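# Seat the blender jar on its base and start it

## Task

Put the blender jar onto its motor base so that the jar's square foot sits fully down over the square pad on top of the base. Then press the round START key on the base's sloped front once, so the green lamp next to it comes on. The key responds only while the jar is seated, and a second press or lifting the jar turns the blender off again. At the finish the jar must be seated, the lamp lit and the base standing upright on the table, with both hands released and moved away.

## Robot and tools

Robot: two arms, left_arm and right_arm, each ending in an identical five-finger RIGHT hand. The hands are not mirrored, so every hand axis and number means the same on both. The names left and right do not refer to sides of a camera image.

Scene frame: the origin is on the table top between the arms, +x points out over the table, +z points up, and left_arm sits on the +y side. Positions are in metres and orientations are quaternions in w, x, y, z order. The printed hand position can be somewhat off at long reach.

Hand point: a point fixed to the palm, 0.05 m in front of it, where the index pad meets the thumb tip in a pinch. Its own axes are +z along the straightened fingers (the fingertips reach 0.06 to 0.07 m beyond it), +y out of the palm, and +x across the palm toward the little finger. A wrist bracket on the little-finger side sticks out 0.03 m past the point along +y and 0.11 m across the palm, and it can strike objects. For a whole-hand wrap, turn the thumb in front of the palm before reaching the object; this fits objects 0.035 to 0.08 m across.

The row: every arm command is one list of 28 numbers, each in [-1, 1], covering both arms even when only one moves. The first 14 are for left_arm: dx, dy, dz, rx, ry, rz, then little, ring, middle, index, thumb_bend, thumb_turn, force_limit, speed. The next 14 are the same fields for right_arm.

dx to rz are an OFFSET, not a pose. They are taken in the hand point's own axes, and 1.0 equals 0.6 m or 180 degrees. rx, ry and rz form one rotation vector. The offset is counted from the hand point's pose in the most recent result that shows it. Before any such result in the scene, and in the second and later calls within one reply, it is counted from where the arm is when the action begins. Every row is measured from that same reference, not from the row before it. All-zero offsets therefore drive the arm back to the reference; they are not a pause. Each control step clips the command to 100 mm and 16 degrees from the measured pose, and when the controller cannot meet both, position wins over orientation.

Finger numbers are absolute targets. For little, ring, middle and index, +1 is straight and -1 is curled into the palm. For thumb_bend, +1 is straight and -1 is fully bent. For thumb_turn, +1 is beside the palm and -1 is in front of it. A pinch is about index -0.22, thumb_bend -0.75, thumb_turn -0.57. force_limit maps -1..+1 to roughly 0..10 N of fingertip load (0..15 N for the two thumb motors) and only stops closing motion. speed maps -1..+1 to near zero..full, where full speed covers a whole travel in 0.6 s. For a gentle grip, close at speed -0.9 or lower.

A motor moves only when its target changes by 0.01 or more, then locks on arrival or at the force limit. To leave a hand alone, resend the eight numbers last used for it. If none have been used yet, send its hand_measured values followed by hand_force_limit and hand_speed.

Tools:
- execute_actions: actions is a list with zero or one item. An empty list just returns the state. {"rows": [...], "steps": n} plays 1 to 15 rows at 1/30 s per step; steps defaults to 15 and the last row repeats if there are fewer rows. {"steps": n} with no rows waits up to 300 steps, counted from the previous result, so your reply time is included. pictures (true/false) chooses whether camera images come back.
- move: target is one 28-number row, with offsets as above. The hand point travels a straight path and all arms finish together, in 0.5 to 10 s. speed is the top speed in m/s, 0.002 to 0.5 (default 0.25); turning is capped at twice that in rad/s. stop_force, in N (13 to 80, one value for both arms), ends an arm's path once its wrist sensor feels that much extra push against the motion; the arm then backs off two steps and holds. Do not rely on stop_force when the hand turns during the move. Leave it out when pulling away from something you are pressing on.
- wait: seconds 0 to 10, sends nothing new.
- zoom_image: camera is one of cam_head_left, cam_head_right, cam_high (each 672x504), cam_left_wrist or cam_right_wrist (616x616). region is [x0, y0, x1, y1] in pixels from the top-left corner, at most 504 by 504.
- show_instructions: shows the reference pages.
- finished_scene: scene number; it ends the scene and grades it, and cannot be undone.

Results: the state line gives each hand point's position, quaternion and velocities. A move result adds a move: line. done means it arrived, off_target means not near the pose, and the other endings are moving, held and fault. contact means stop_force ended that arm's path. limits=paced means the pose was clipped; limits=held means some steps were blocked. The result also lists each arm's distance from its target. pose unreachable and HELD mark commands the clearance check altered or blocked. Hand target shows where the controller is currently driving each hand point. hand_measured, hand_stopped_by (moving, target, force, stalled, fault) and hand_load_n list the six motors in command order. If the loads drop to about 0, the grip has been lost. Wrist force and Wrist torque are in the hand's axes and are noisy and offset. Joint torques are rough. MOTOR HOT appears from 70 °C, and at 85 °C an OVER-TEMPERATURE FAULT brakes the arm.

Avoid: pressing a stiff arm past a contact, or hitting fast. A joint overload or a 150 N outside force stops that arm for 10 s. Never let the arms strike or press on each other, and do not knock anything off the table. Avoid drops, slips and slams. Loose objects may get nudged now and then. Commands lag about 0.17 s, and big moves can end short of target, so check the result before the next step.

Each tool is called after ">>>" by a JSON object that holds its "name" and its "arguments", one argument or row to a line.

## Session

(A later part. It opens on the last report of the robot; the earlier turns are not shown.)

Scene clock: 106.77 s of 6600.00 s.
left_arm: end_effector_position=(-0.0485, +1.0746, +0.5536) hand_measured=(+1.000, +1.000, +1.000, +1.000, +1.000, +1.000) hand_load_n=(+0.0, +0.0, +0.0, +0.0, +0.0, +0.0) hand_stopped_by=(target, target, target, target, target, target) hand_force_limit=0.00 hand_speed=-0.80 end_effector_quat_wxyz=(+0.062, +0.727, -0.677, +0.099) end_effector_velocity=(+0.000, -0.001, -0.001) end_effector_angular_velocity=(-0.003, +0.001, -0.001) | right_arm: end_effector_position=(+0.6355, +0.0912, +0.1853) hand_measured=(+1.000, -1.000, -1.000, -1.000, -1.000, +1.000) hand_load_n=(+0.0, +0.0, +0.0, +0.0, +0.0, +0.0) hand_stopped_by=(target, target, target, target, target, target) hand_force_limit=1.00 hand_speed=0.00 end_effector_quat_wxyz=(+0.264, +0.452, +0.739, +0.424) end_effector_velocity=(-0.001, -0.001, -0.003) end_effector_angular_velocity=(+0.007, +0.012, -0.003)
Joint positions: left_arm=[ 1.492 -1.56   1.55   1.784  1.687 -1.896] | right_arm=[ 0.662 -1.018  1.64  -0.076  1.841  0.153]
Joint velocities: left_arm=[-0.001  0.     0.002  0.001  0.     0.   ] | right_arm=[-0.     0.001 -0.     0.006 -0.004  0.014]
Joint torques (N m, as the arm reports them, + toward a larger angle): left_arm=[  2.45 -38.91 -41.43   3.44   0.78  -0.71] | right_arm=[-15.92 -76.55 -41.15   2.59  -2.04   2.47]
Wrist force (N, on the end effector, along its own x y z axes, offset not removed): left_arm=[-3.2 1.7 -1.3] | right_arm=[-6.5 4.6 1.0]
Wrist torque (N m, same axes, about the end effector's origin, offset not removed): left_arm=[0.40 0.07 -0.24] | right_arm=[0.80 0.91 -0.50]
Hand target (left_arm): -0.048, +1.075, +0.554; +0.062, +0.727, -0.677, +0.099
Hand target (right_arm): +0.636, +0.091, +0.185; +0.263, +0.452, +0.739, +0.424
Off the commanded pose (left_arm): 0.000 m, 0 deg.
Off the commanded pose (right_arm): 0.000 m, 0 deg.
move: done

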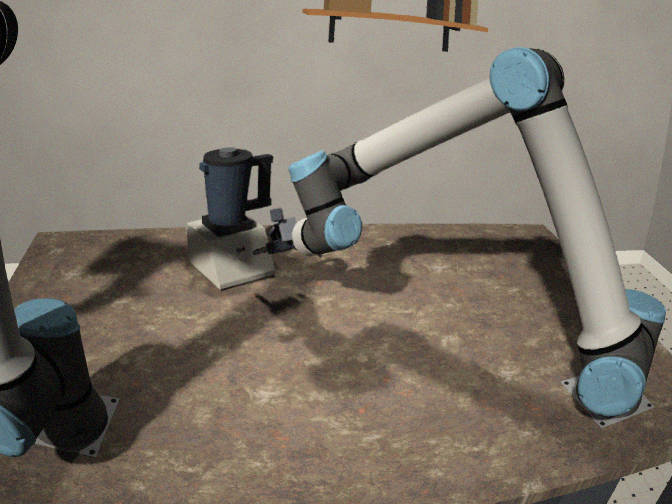

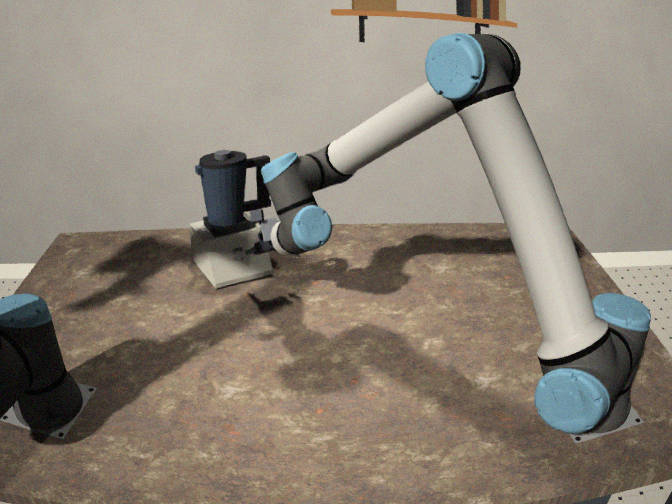

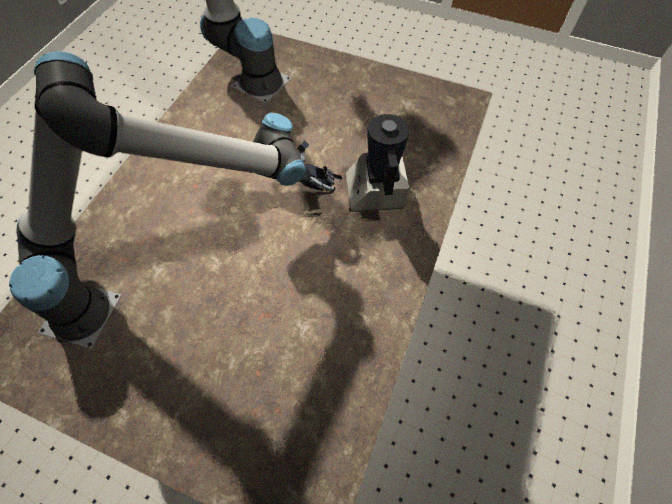

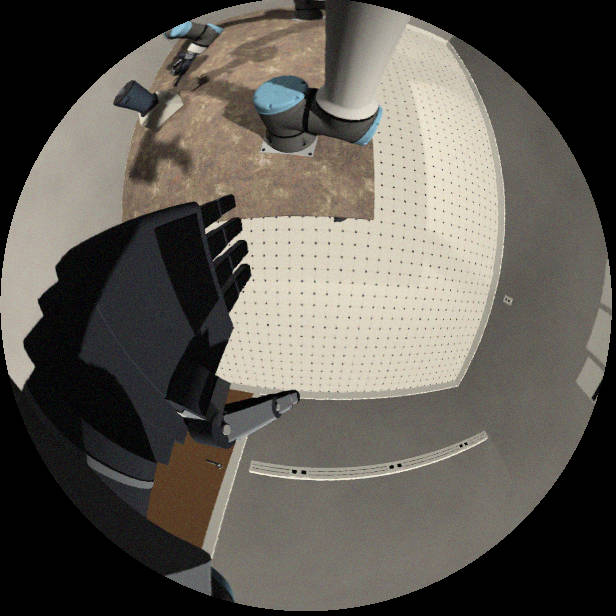

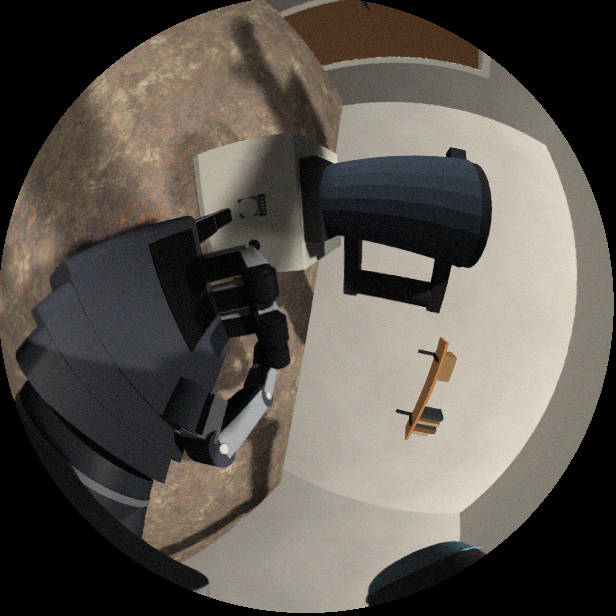

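>>> {"name": "move", "arguments": {
  "target": [0,0,0,0,0,0,1,1,1,1,1,1,0,-0.8, 0,0,0.05,0,0,0,1,-1,-1,-1,-1,1,1,0],
  "speed": 0.08
}}

>>> {"name": "zoom_image", "arguments": {
  "camera": "cam_right_wrist",
  "region": [190,170,290,260]
}}

>>> {"name": "zoom_image", "arguments": {
  "camera": "cam_head_left",
  "region": [215,225,295,290]
}}

Scene clock: 109.07 s of 6600.00 s.
left_arm: end_effector_position=(-0.0485, +1.0746, +0.5536) hand_measured=(+1.000, +1.000, +1.000, +1.000, +1.000, +1.000) hand_load_n=(+0.0, +0.0, +0.0, +0.0, +0.0, +0.0) hand_stopped_by=(target, target, target, target, target, target) hand_force_limit=0.00 hand_speed=-0.80 end_effector_quat_wxyz=(+0.062, +0.727, -0.677, +0.099) end_effector_velocity=(+0.000, +0.001, -0.001) end_effector_angular_velocity=(-0.001, +0.001, -0.001) | right_arm: end_effector_position=(+0.6585, +0.1028, +0.1705) hand_measured=(+1.000, -1.000, -1.000, -1.000, -1.000, +1.000) hand_load_n=(+0.0, +0.0, +0.0, +0.0, +0.0, +0.0) hand_stopped_by=(target, target, target, target, target, target) hand_force_limit=1.00 hand_speed=0.00 end_effector_quat_wxyz=(+0.264, +0.452, +0.739, +0.424) end_effector_velocity=(+0.002, +0.001, +0.000) end_effector_angular_velocity=(+0.001, -0.001, +0.000)
Joint positions: left_arm=[ 1.492 -1.56   1.55   1.784  1.687 -1.896] | right_arm=[ 0.652 -0.974  1.596 -0.077  1.832  0.147]
Joint velocities: left_arm=[-0.     0.001  0.    -0.    -0.     0.   ] | right_arm=[-0.001  0.002 -0.004  0.    -0.001 -0.001]
Joint torques (N m, as the arm reports them, + toward a larger angle): left_arm=[  5.2  -38.22 -40.92   3.77   0.97   0.25] | right_arm=[-12.53 -78.5  -41.97  -0.48  -1.98  -2.54]
Wrist force (N, on the end effector, along its own x y z axes, offset not removed): left_arm=[-2.7 0.4 0.8] | right_arm=[1.3 5.9 0.7]
Wrist torque (N m, same axes, about the end effector's origin, offset not removed): left_arm=[0.02 -0.02 -0.10] | right_arm=[0.77 -0.03 0.27]
Hand target (left_arm): -0.048, +1.075, +0.554; +0.062, +0.727, -0.677, +0.099
Hand target (right_arm): +0.659, +0.103, +0.170; +0.264, +0.452, +0.739, +0.424
Off the commanded pose (left_arm): 0.000 m, 0 deg.
Off the commanded pose (right_arm): 0.000 m, 0 deg.
move: done

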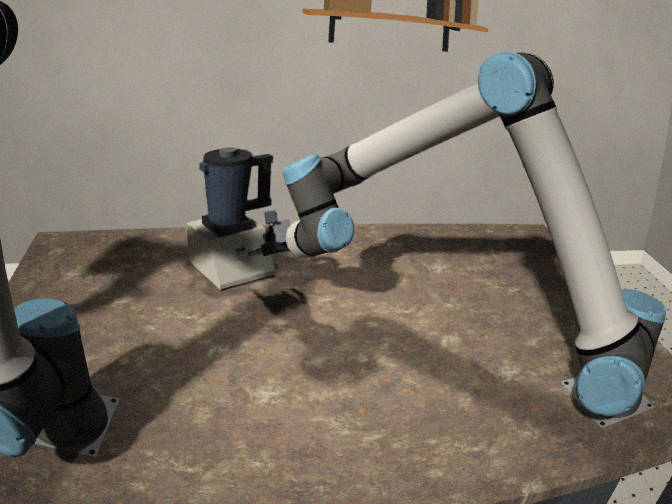

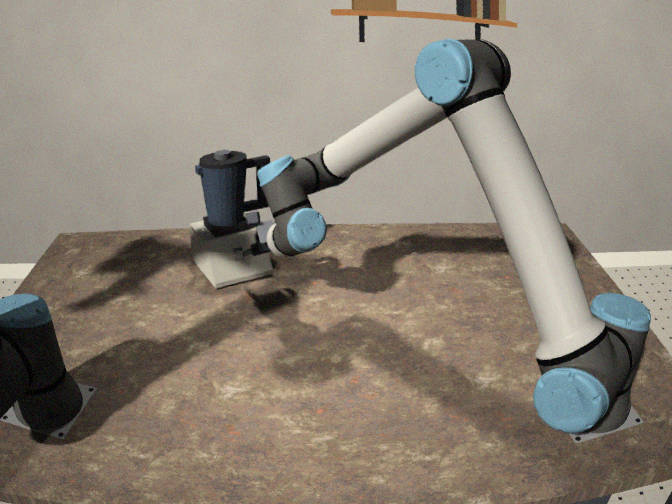

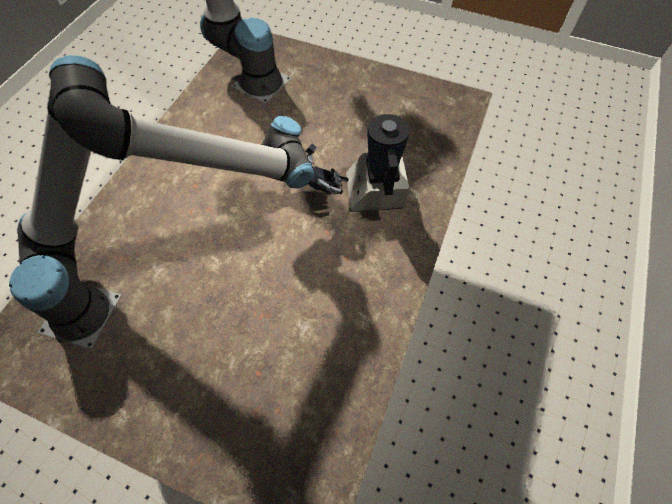

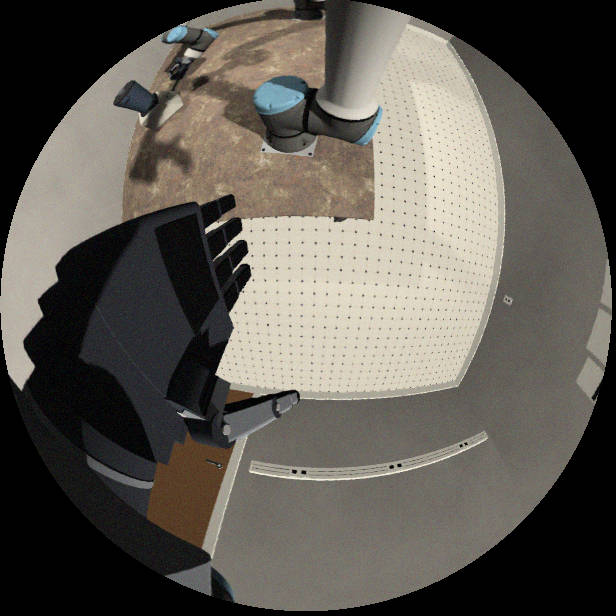

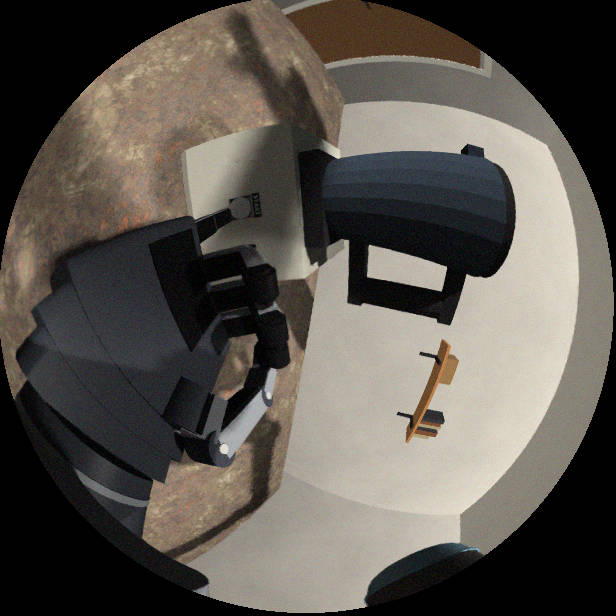

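Region (190, 170, 290, 260) of cam_right_wrist's 616x616 image, scaled by 5.040, with more detail than that image has; it fills the top 454 rows of this view, and the rest is white.

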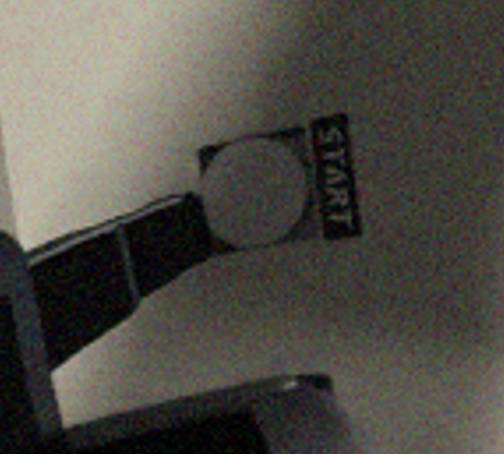

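Region (215, 225, 295, 290) of cam_head_left's 672x504 image, scaled by 6.300, with more detail than that image has; it fills the top 410 rows of this view, and the rest is white.

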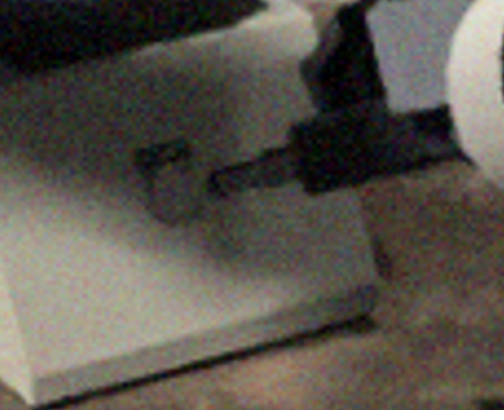

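>>> {"name": "move", "arguments": {
  "target": [0,0,0,0,0,0,1,1,1,1,1,1,0,-0.8, 0.0065,0.002,0.015,0,0,0,1,-1,-1,-1,-1,1,1,0],
  "speed": 0.04
}}

>>> {"name": "zoom_image", "arguments": {
  "camera": "cam_right_wrist",
  "region": [190,170,290,260]
}}

>>> {"name": "zoom_image", "arguments": {
  "camera": "cam_head_left",
  "region": [215,225,295,290]
}}

>>> {"name": "zoom_image", "arguments": {
  "camera": "cam_high",
  "region": [310,150,390,215]
}}

Scene clock: 113.00 s of 6600.00 s.
left_arm: end_effector_position=(-0.0485, +1.0746, +0.5536) hand_measured=(+1.000, +1.000, +1.000, +1.000, +1.000, +1.000) hand_load_n=(+0.0, +0.0, +0.0, +0.0, +0.0, +0.0) hand_stopped_by=(target, target, target, target, target, target) hand_force_limit=0.00 hand_speed=-0.80 end_effector_quat_wxyz=(+0.062, +0.727, -0.677, +0.099) end_effector_velocity=(+0.001, +0.000, -0.001) end_effector_angular_velocity=(-0.004, +0.001, -0.002) | right_arm: end_effector_position=(+0.6641, +0.1098, +0.1671) hand_measured=(+1.000, -1.000, -1.000, -1.000, -1.000, +1.000) hand_load_n=(+0.0, +0.0, +0.0, +0.0, +0.0, +0.0) hand_stopped_by=(target, target, target, target, target, target) hand_force_limit=1.00 hand_speed=0.00 end_effector_quat_wxyz=(+0.264, +0.452, +0.739, +0.424) end_effector_velocity=(+0.002, +0.002, +0.000) end_effector_angular_velocity=(+0.002, -0.001, -0.001)
Joint positions: left_arm=[ 1.492 -1.56   1.55   1.784  1.687 -1.896] | right_arm=[ 0.653 -0.959  1.576 -0.073  1.833  0.148]
Joint velocities: left_arm=[-0.002  0.002  0.002  0.001  0.    -0.   ] | right_arm=[ 0.     0.004 -0.006  0.001  0.     0.001]
Joint torques (N m, as the arm reports them, + toward a larger angle): left_arm=[  1.99 -40.24 -40.95   3.69   1.04  -0.05] | right_arm=[  9.15 -79.76 -42.07   2.74   3.13   2.4 ]
Wrist force (N, on the end effector, along its own x y z axes, offset not removed): left_arm=[-1.5 1.9 1.1] | right_arm=[-0.7 2.3 3.9]
Wrist torque (N m, same axes, about the end effector's origin, offset not removed): left_arm=[0.16 -0.21 -0.08] | right_arm=[0.12 0.49 -0.25]
Hand target (left_arm): -0.048, +1.075, +0.554; +0.062, +0.727, -0.677, +0.099
Hand target (right_arm): +0.664, +0.110, +0.167; +0.264, +0.452, +0.739, +0.424
Off the commanded pose (left_arm): 0.000 m, 0 deg.
Off the commanded pose (right_arm): 0.000 m, 0 deg.
After step 90, 0.13 s passed at rest.
move: done

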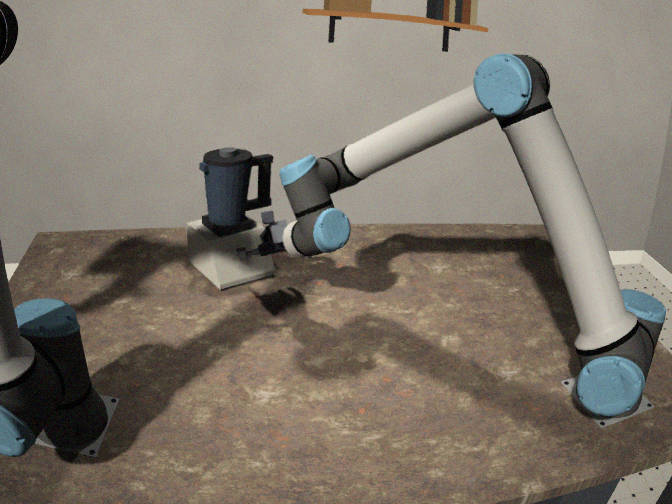

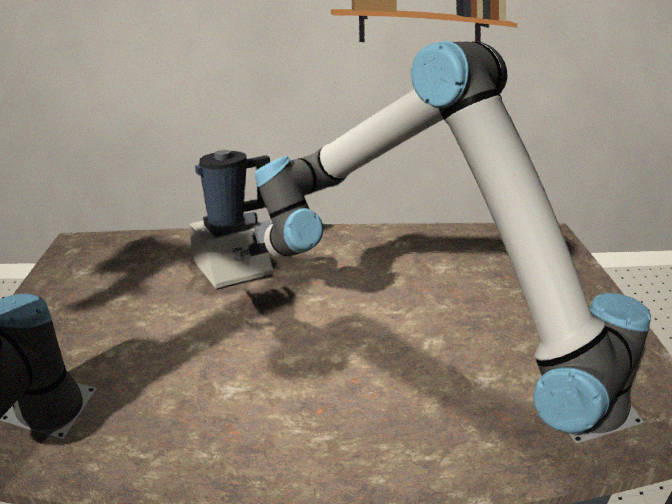

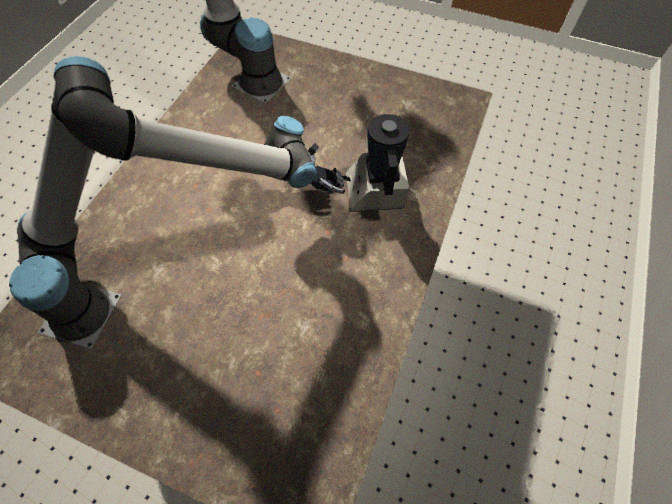

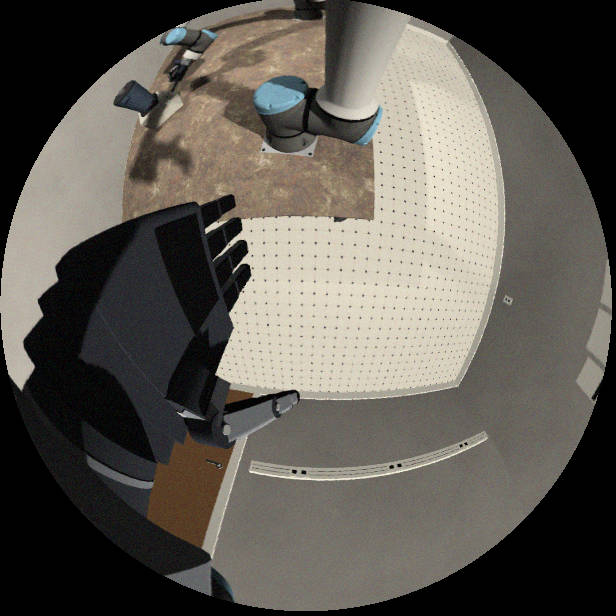

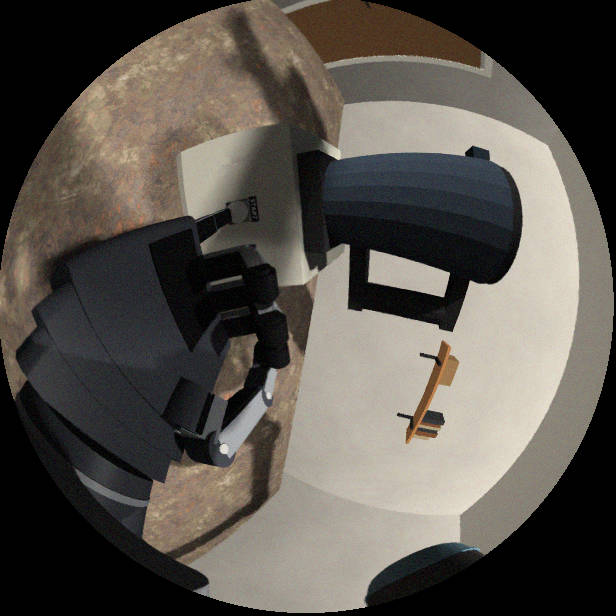

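Region (190, 170, 290, 260) of cam_right_wrist's 616x616 image, scaled by 5.040, with more detail than that image has; it fills the top 454 rows of this view, and the rest is white.

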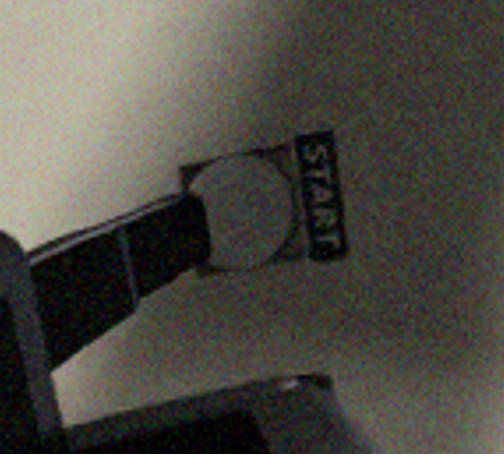

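Region (215, 225, 295, 290) of cam_head_left's 672x504 image, scaled by 6.300, with more detail than that image has; it fills the top 410 rows of this view, and the rest is white.

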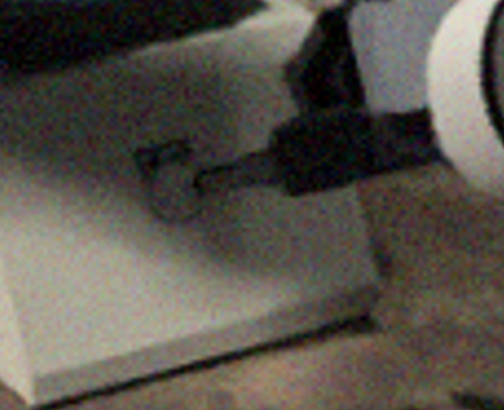

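Region (310, 150, 390, 215) of cam_high's 672x504 image, scaled by 6.300, with more detail than that image has; it fills the top 410 rows of this view, and the rest is white.

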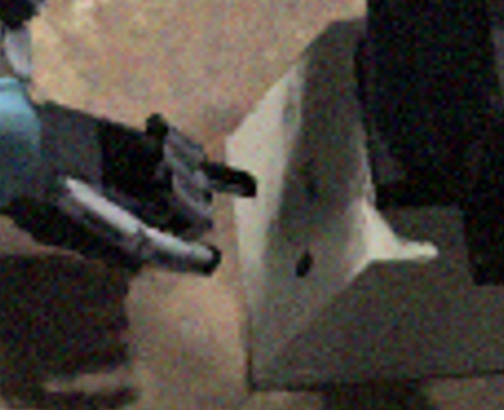

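>>> {"name": "move", "arguments": {
  "target": [0,0,0,0,0,0,1,1,1,1,1,1,0,-0.8, 0,-0.002,0.02,0,0,0,1,-1,-1,-1,-1,1,1,0],
  "speed": 0.03
}}

>>> {"name": "move", "arguments": {
  "target": [0,0,0,0,0,0,1,1,1,1,1,1,0,-0.8, 0,0,0.045,0,0,0,1,-1,-1,-1,-1,1,1,0],
  "speed": 0.008,
  "stop_force": 13
}}

>>> {"name": "zoom_image", "arguments": {
  "camera": "cam_high",
  "region": [310,150,390,215]
}}

Scene clock: 116.53 s of 6600.00 s.
left_arm: end_effector_position=(-0.0485, +1.0746, +0.5536) hand_measured=(+1.000, +1.000, +1.000, +1.000, +1.000, +1.000) hand_load_n=(+0.0, +0.0, +0.0, +0.0, +0.0, +0.0) hand_stopped_by=(target, target, target, target, target, target) hand_force_limit=0.00 hand_speed=-0.80 end_effector_quat_wxyz=(+0.062, +0.727, -0.677, +0.099) end_effector_velocity=(+0.001, +0.001, -0.001) end_effector_angular_velocity=(-0.000, -0.001, -0.001) | right_arm: end_effector_position=(+0.6726, +0.1141, +0.1603) hand_measured=(+1.000, -1.000, -1.000, -1.000, -1.000, +1.000) hand_load_n=(+0.0, +0.0, +0.0, +0.0, +0.0, +0.0) hand_stopped_by=(target, target, target, target, target, target) hand_force_limit=1.00 hand_speed=0.00 end_effector_quat_wxyz=(+0.264, +0.452, +0.739, +0.424) end_effector_velocity=(+0.003, +0.001, -0.000) end_effector_angular_velocity=(-0.001, -0.001, +0.000)
Joint positions: left_arm=[ 1.492 -1.56   1.55   1.784  1.687 -1.896] | right_arm=[ 0.65  -0.941  1.56  -0.075  1.83   0.146]
Joint velocities: left_arm=[-0.001  0.001  0.    -0.001  0.001  0.   ] | right_arm=[-0.001  0.004 -0.005  0.001 -0.001 -0.002]
Joint torques (N m, as the arm reports them, + toward a larger angle): left_arm=[  3.11 -38.57 -41.26   3.47   1.02  -0.54] | right_arm=[-15.49 -81.46 -41.57  -1.97  -1.84  -2.39]
Wrist force (N, on the end effector, along its own x y z axes, offset not removed): left_arm=[-2.1 1.6 1.6] | right_arm=[-6.5 4.8 -4.1]
Wrist torque (N m, same axes, about the end effector's origin, offset not removed): left_arm=[0.20 -0.08 -0.14] | right_arm=[0.84 1.12 -0.32]
Hand target (left_arm): -0.048, +1.075, +0.554; +0.062, +0.727, -0.677, +0.099
Hand target (right_arm): +0.673, +0.114, +0.160; +0.264, +0.452, +0.739, +0.424
Off the commanded pose (left_arm): 0.000 m, 0 deg.
Off the commanded pose (right_arm): 0.000 m, 0 deg.
move: done

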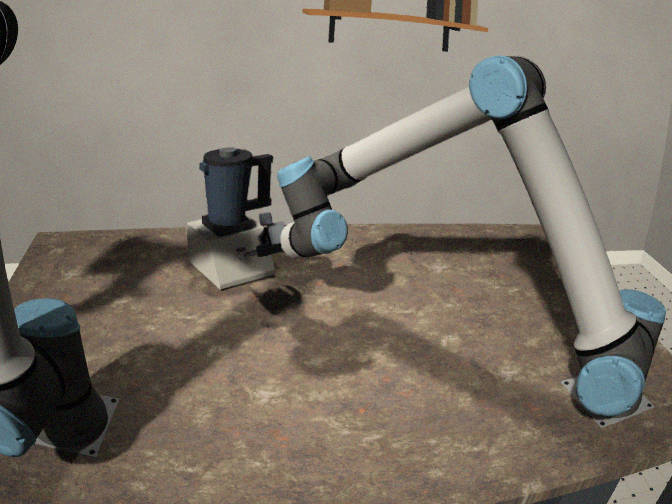

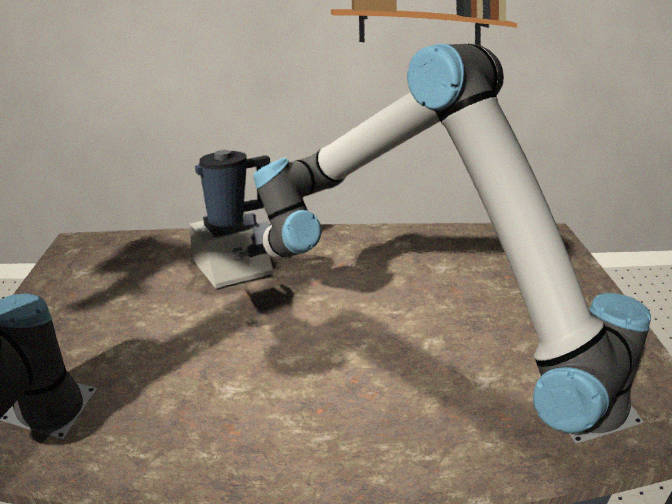

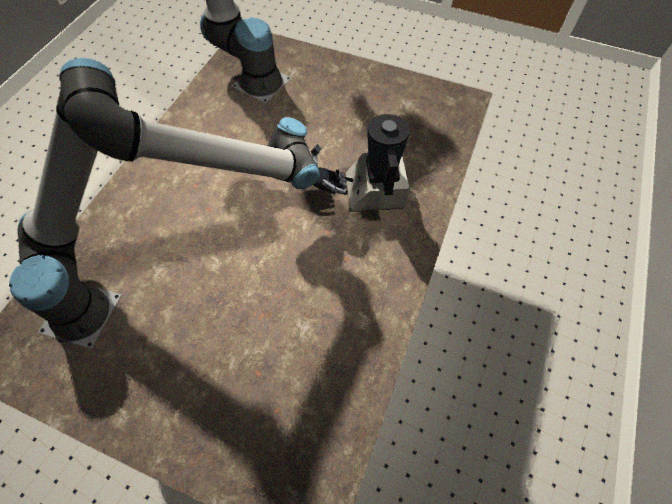

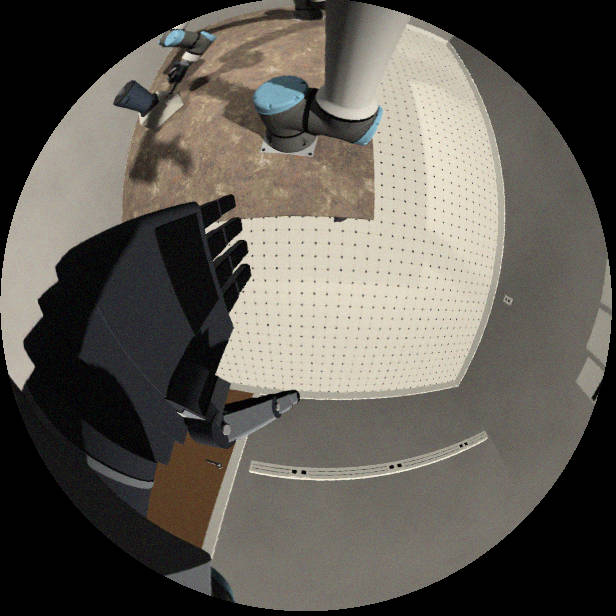

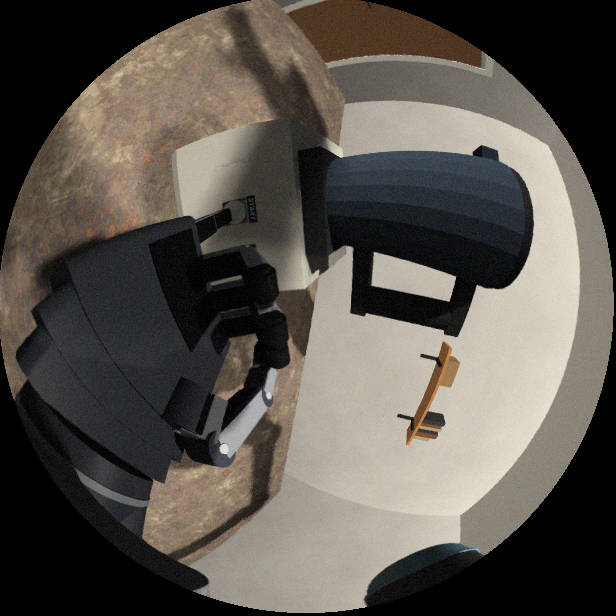

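Scene clock: 119.37 s of 6600.00 s.
left_arm: end_effector_position=(-0.0485, +1.0746, +0.5536) hand_measured=(+1.000, +1.000, +1.000, +1.000, +1.000, +1.000) hand_load_n=(+0.0, +0.0, +0.0, +0.0, +0.0, +0.0) hand_stopped_by=(target, target, target, target, target, target) hand_force_limit=0.00 hand_speed=-0.80 end_effector_quat_wxyz=(+0.062, +0.727, -0.677, +0.099) end_effector_velocity=(+0.001, +0.000, -0.000) end_effector_angular_velocity=(-0.001, -0.000, -0.001) | right_arm: end_effector_position=(+0.6876, +0.1217, +0.1506) hand_measured=(+1.000, -1.000, -1.000, -1.000, -1.000, +1.000) hand_load_n=(-0.5, +0.0, +0.0, +0.0, +0.0, +0.0) hand_stopped_by=(target, target, target, target, target, target) hand_force_limit=1.00 hand_speed=0.00 end_effector_quat_wxyz=(+0.264, +0.452, +0.739, +0.424) end_effector_velocity=(-0.003, -0.001, +0.000) end_effector_angular_velocity=(-0.002, +0.002, +0.001)
Joint positions: left_arm=[ 1.492 -1.56   1.55   1.784  1.687 -1.896] | right_arm=[ 0.643 -0.912  1.529 -0.073  1.824  0.142]
Joint velocities: left_arm=[-0.001  0.     0.     0.     0.001 -0.   ] | right_arm=[ 0.001 -0.004  0.005  0.001 -0.    -0.001]
Joint torques (N m, as the arm reports them, + toward a larger angle): left_arm=[  2.59 -41.43 -42.03   3.44   0.73  -0.34] | right_arm=[ -2.59 -91.41 -32.19  -4.81   2.56  -0.37]
Wrist force (N, on the end effector, along its own x y z axes, offset not removed): left_arm=[-2.8 0.9 1.2] | right_arm=[-5.1 -3.6 -19.8]
Wrist torque (N m, same axes, about the end effector's origin, offset not removed): left_arm=[0.05 0.05 -0.17] | right_arm=[0.30 2.62 -0.52]
Hand target (left_arm): -0.048, +1.075, +0.554; +0.062, +0.727, -0.677, +0.099
Hand target (right_arm): +0.687, +0.122, +0.151; +0.264, +0.452, +0.739, +0.424
Off the commanded pose (left_arm): 0.000 m, 0 deg.
Off the commanded pose (right_arm): 0.008 m, 0 deg.
move: contact (right_arm)

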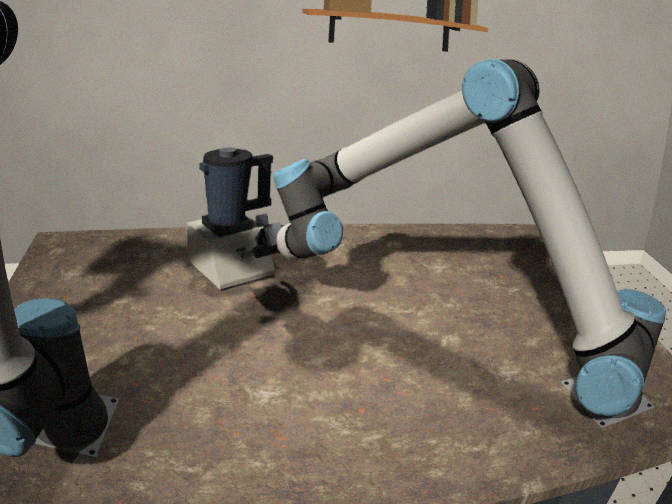

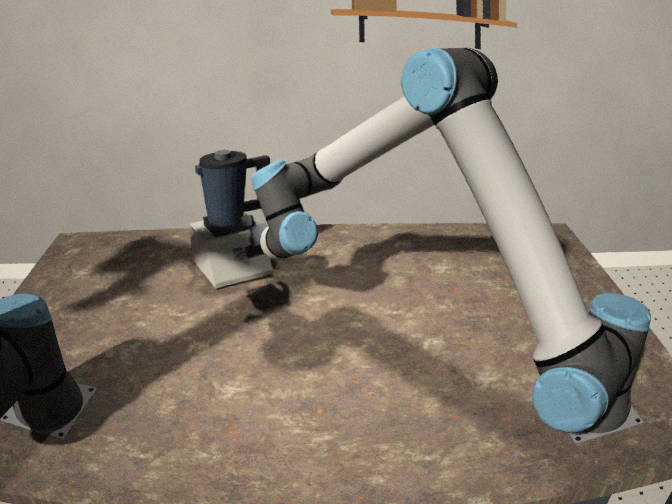

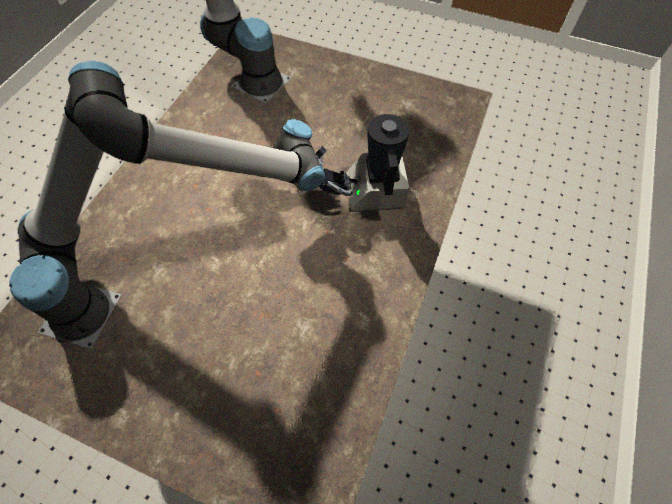

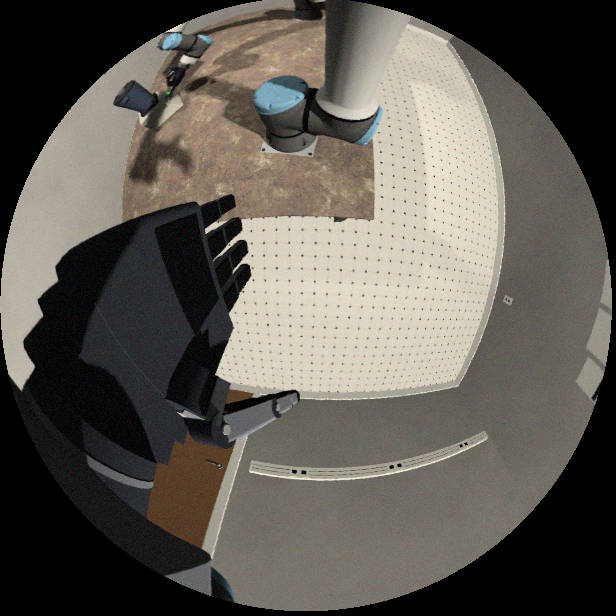

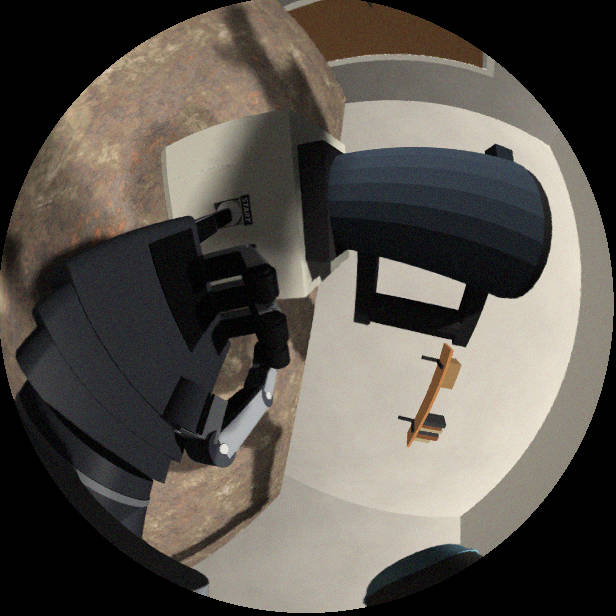

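Region (310, 150, 390, 215) of cam_high's 672x504 image, scaled by 6.300, with more detail than that image has; it fills the top 410 rows of this view, and the rest is white.

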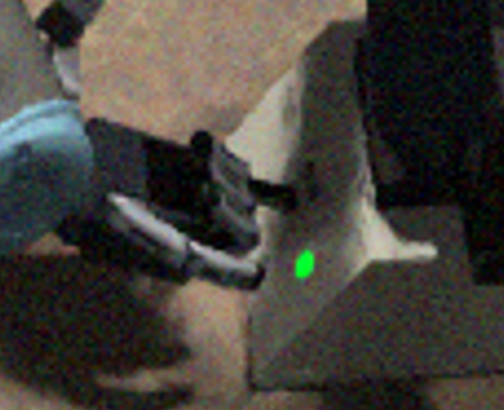

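>>> {"name": "move", "arguments": {
  "target": [0,0,0,0,0,0,1,1,1,1,1,1,0,-0.8, 0,0,-0.4,0,0,0,1,-1,-1,-1,-1,1,1,0],
  "speed": 0.25
}}

Scene clock: 121.97 s of 6600.00 s.
left_arm: end_effector_position=(-0.0485, +1.0746, +0.5536) hand_measured=(+1.000, +1.000, +1.000, +1.000, +1.000, +1.000) hand_load_n=(+0.0, +0.0, +0.0, +0.0, +0.0, +0.0) hand_stopped_by=(target, target, target, target, target, target) hand_force_limit=0.00 hand_speed=-0.80 end_effector_quat_wxyz=(+0.062, +0.727, -0.677, +0.099) end_effector_velocity=(+0.000, -0.000, -0.000) end_effector_angular_velocity=(+0.000, -0.001, +0.001) | right_arm: end_effector_position=(+0.5022, +0.0281, +0.2701) hand_measured=(+1.000, -1.000, -1.000, -1.000, -1.000, +1.000) hand_load_n=(+0.0, +0.0, +0.0, +0.0, +0.0, +0.0) hand_stopped_by=(target, target, target, target, target, target) hand_force_limit=1.00 hand_speed=0.00 end_effector_quat_wxyz=(+0.264, +0.452, +0.739, +0.424) end_effector_velocity=(-0.002, -0.000, +0.001) end_effector_angular_velocity=(-0.000, -0.000, +0.001)
Joint positions: left_arm=[ 1.492 -1.56   1.55   1.784  1.687 -1.896] | right_arm=[ 0.745 -1.263  1.84  -0.017  1.911  0.198]
Joint velocities: left_arm=[ 0.    -0.    -0.    -0.     0.001 -0.   ] | right_arm=[ 0.002 -0.003  0.002  0.001  0.001  0.   ]
Joint torques (N m, as the arm reports them, + toward a larger angle): left_arm=[  3.25 -36.15 -40.57   3.48   1.16  -0.32] | right_arm=[  7.4  -76.15 -27.44   2.58   3.25   2.61]
Wrist force (N, on the end effector, along its own x y z axes, offset not removed): left_arm=[-2.5 4.5 -0.9] | right_arm=[0.8 3.9 -2.9]
Wrist torque (N m, same axes, about the end effector's origin, offset not removed): left_arm=[0.69 -0.07 -0.04] | right_arm=[0.78 0.15 0.21]
Hand target (left_arm): -0.048, +1.075, +0.554; +0.062, +0.727, -0.677, +0.099
Hand target (right_arm): +0.502, +0.028, +0.270; +0.264, +0.452, +0.739, +0.424
Off the commanded pose (left_arm): 0.000 m, 0 deg.
Off the commanded pose (right_arm): 0.001 m, 0 deg.
move: done

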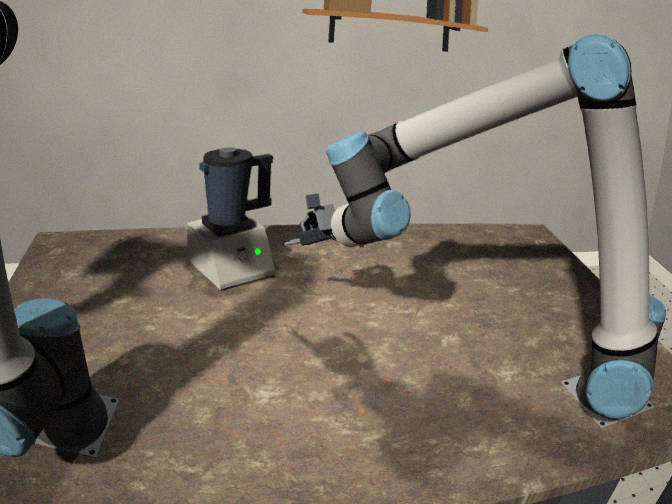

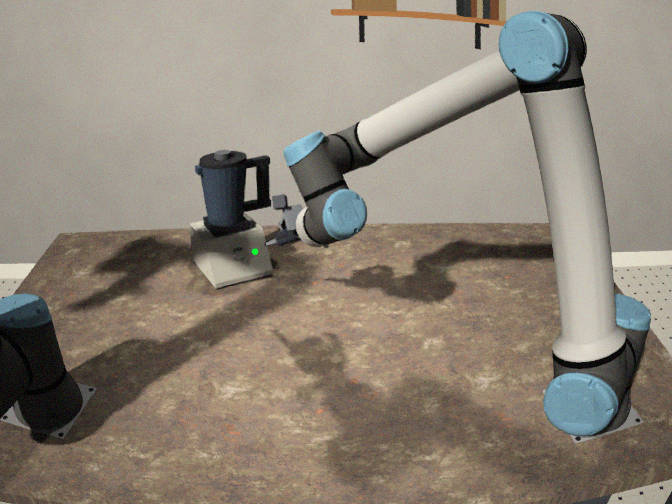

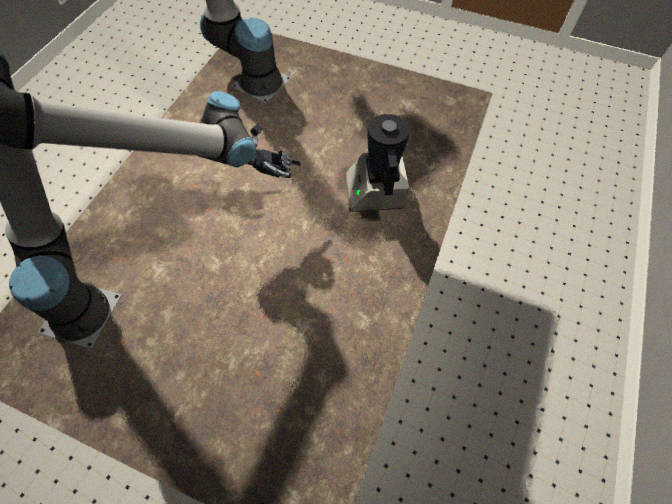

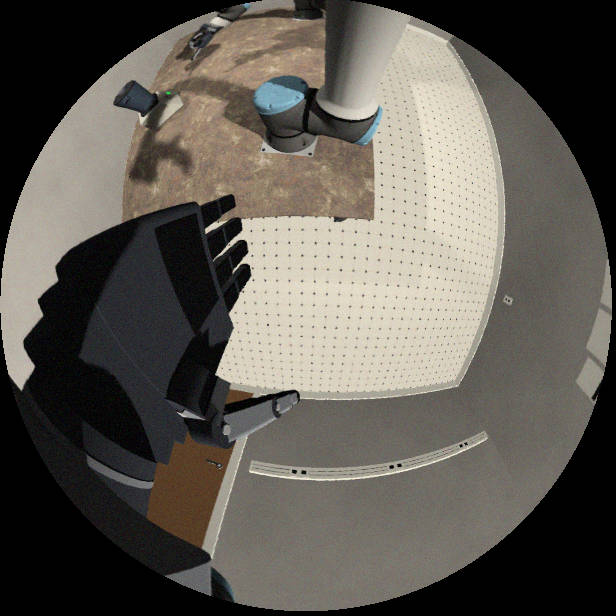

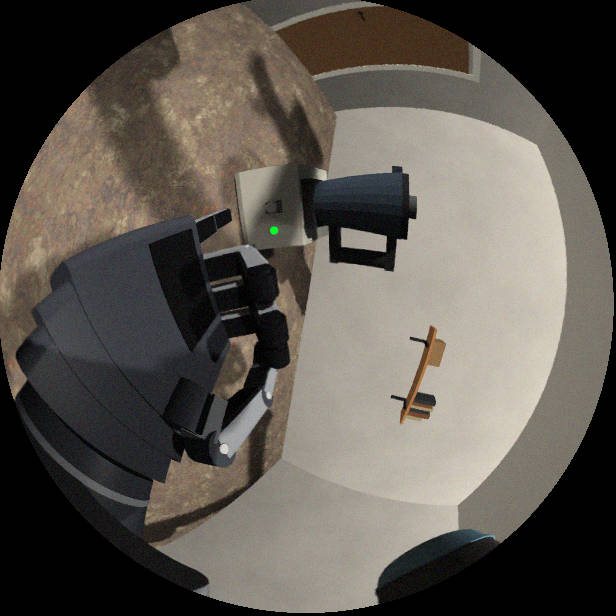

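>>> {"name": "finished_scene", "arguments": {
  "scene": 2
}}

The scene is finished: the task was done.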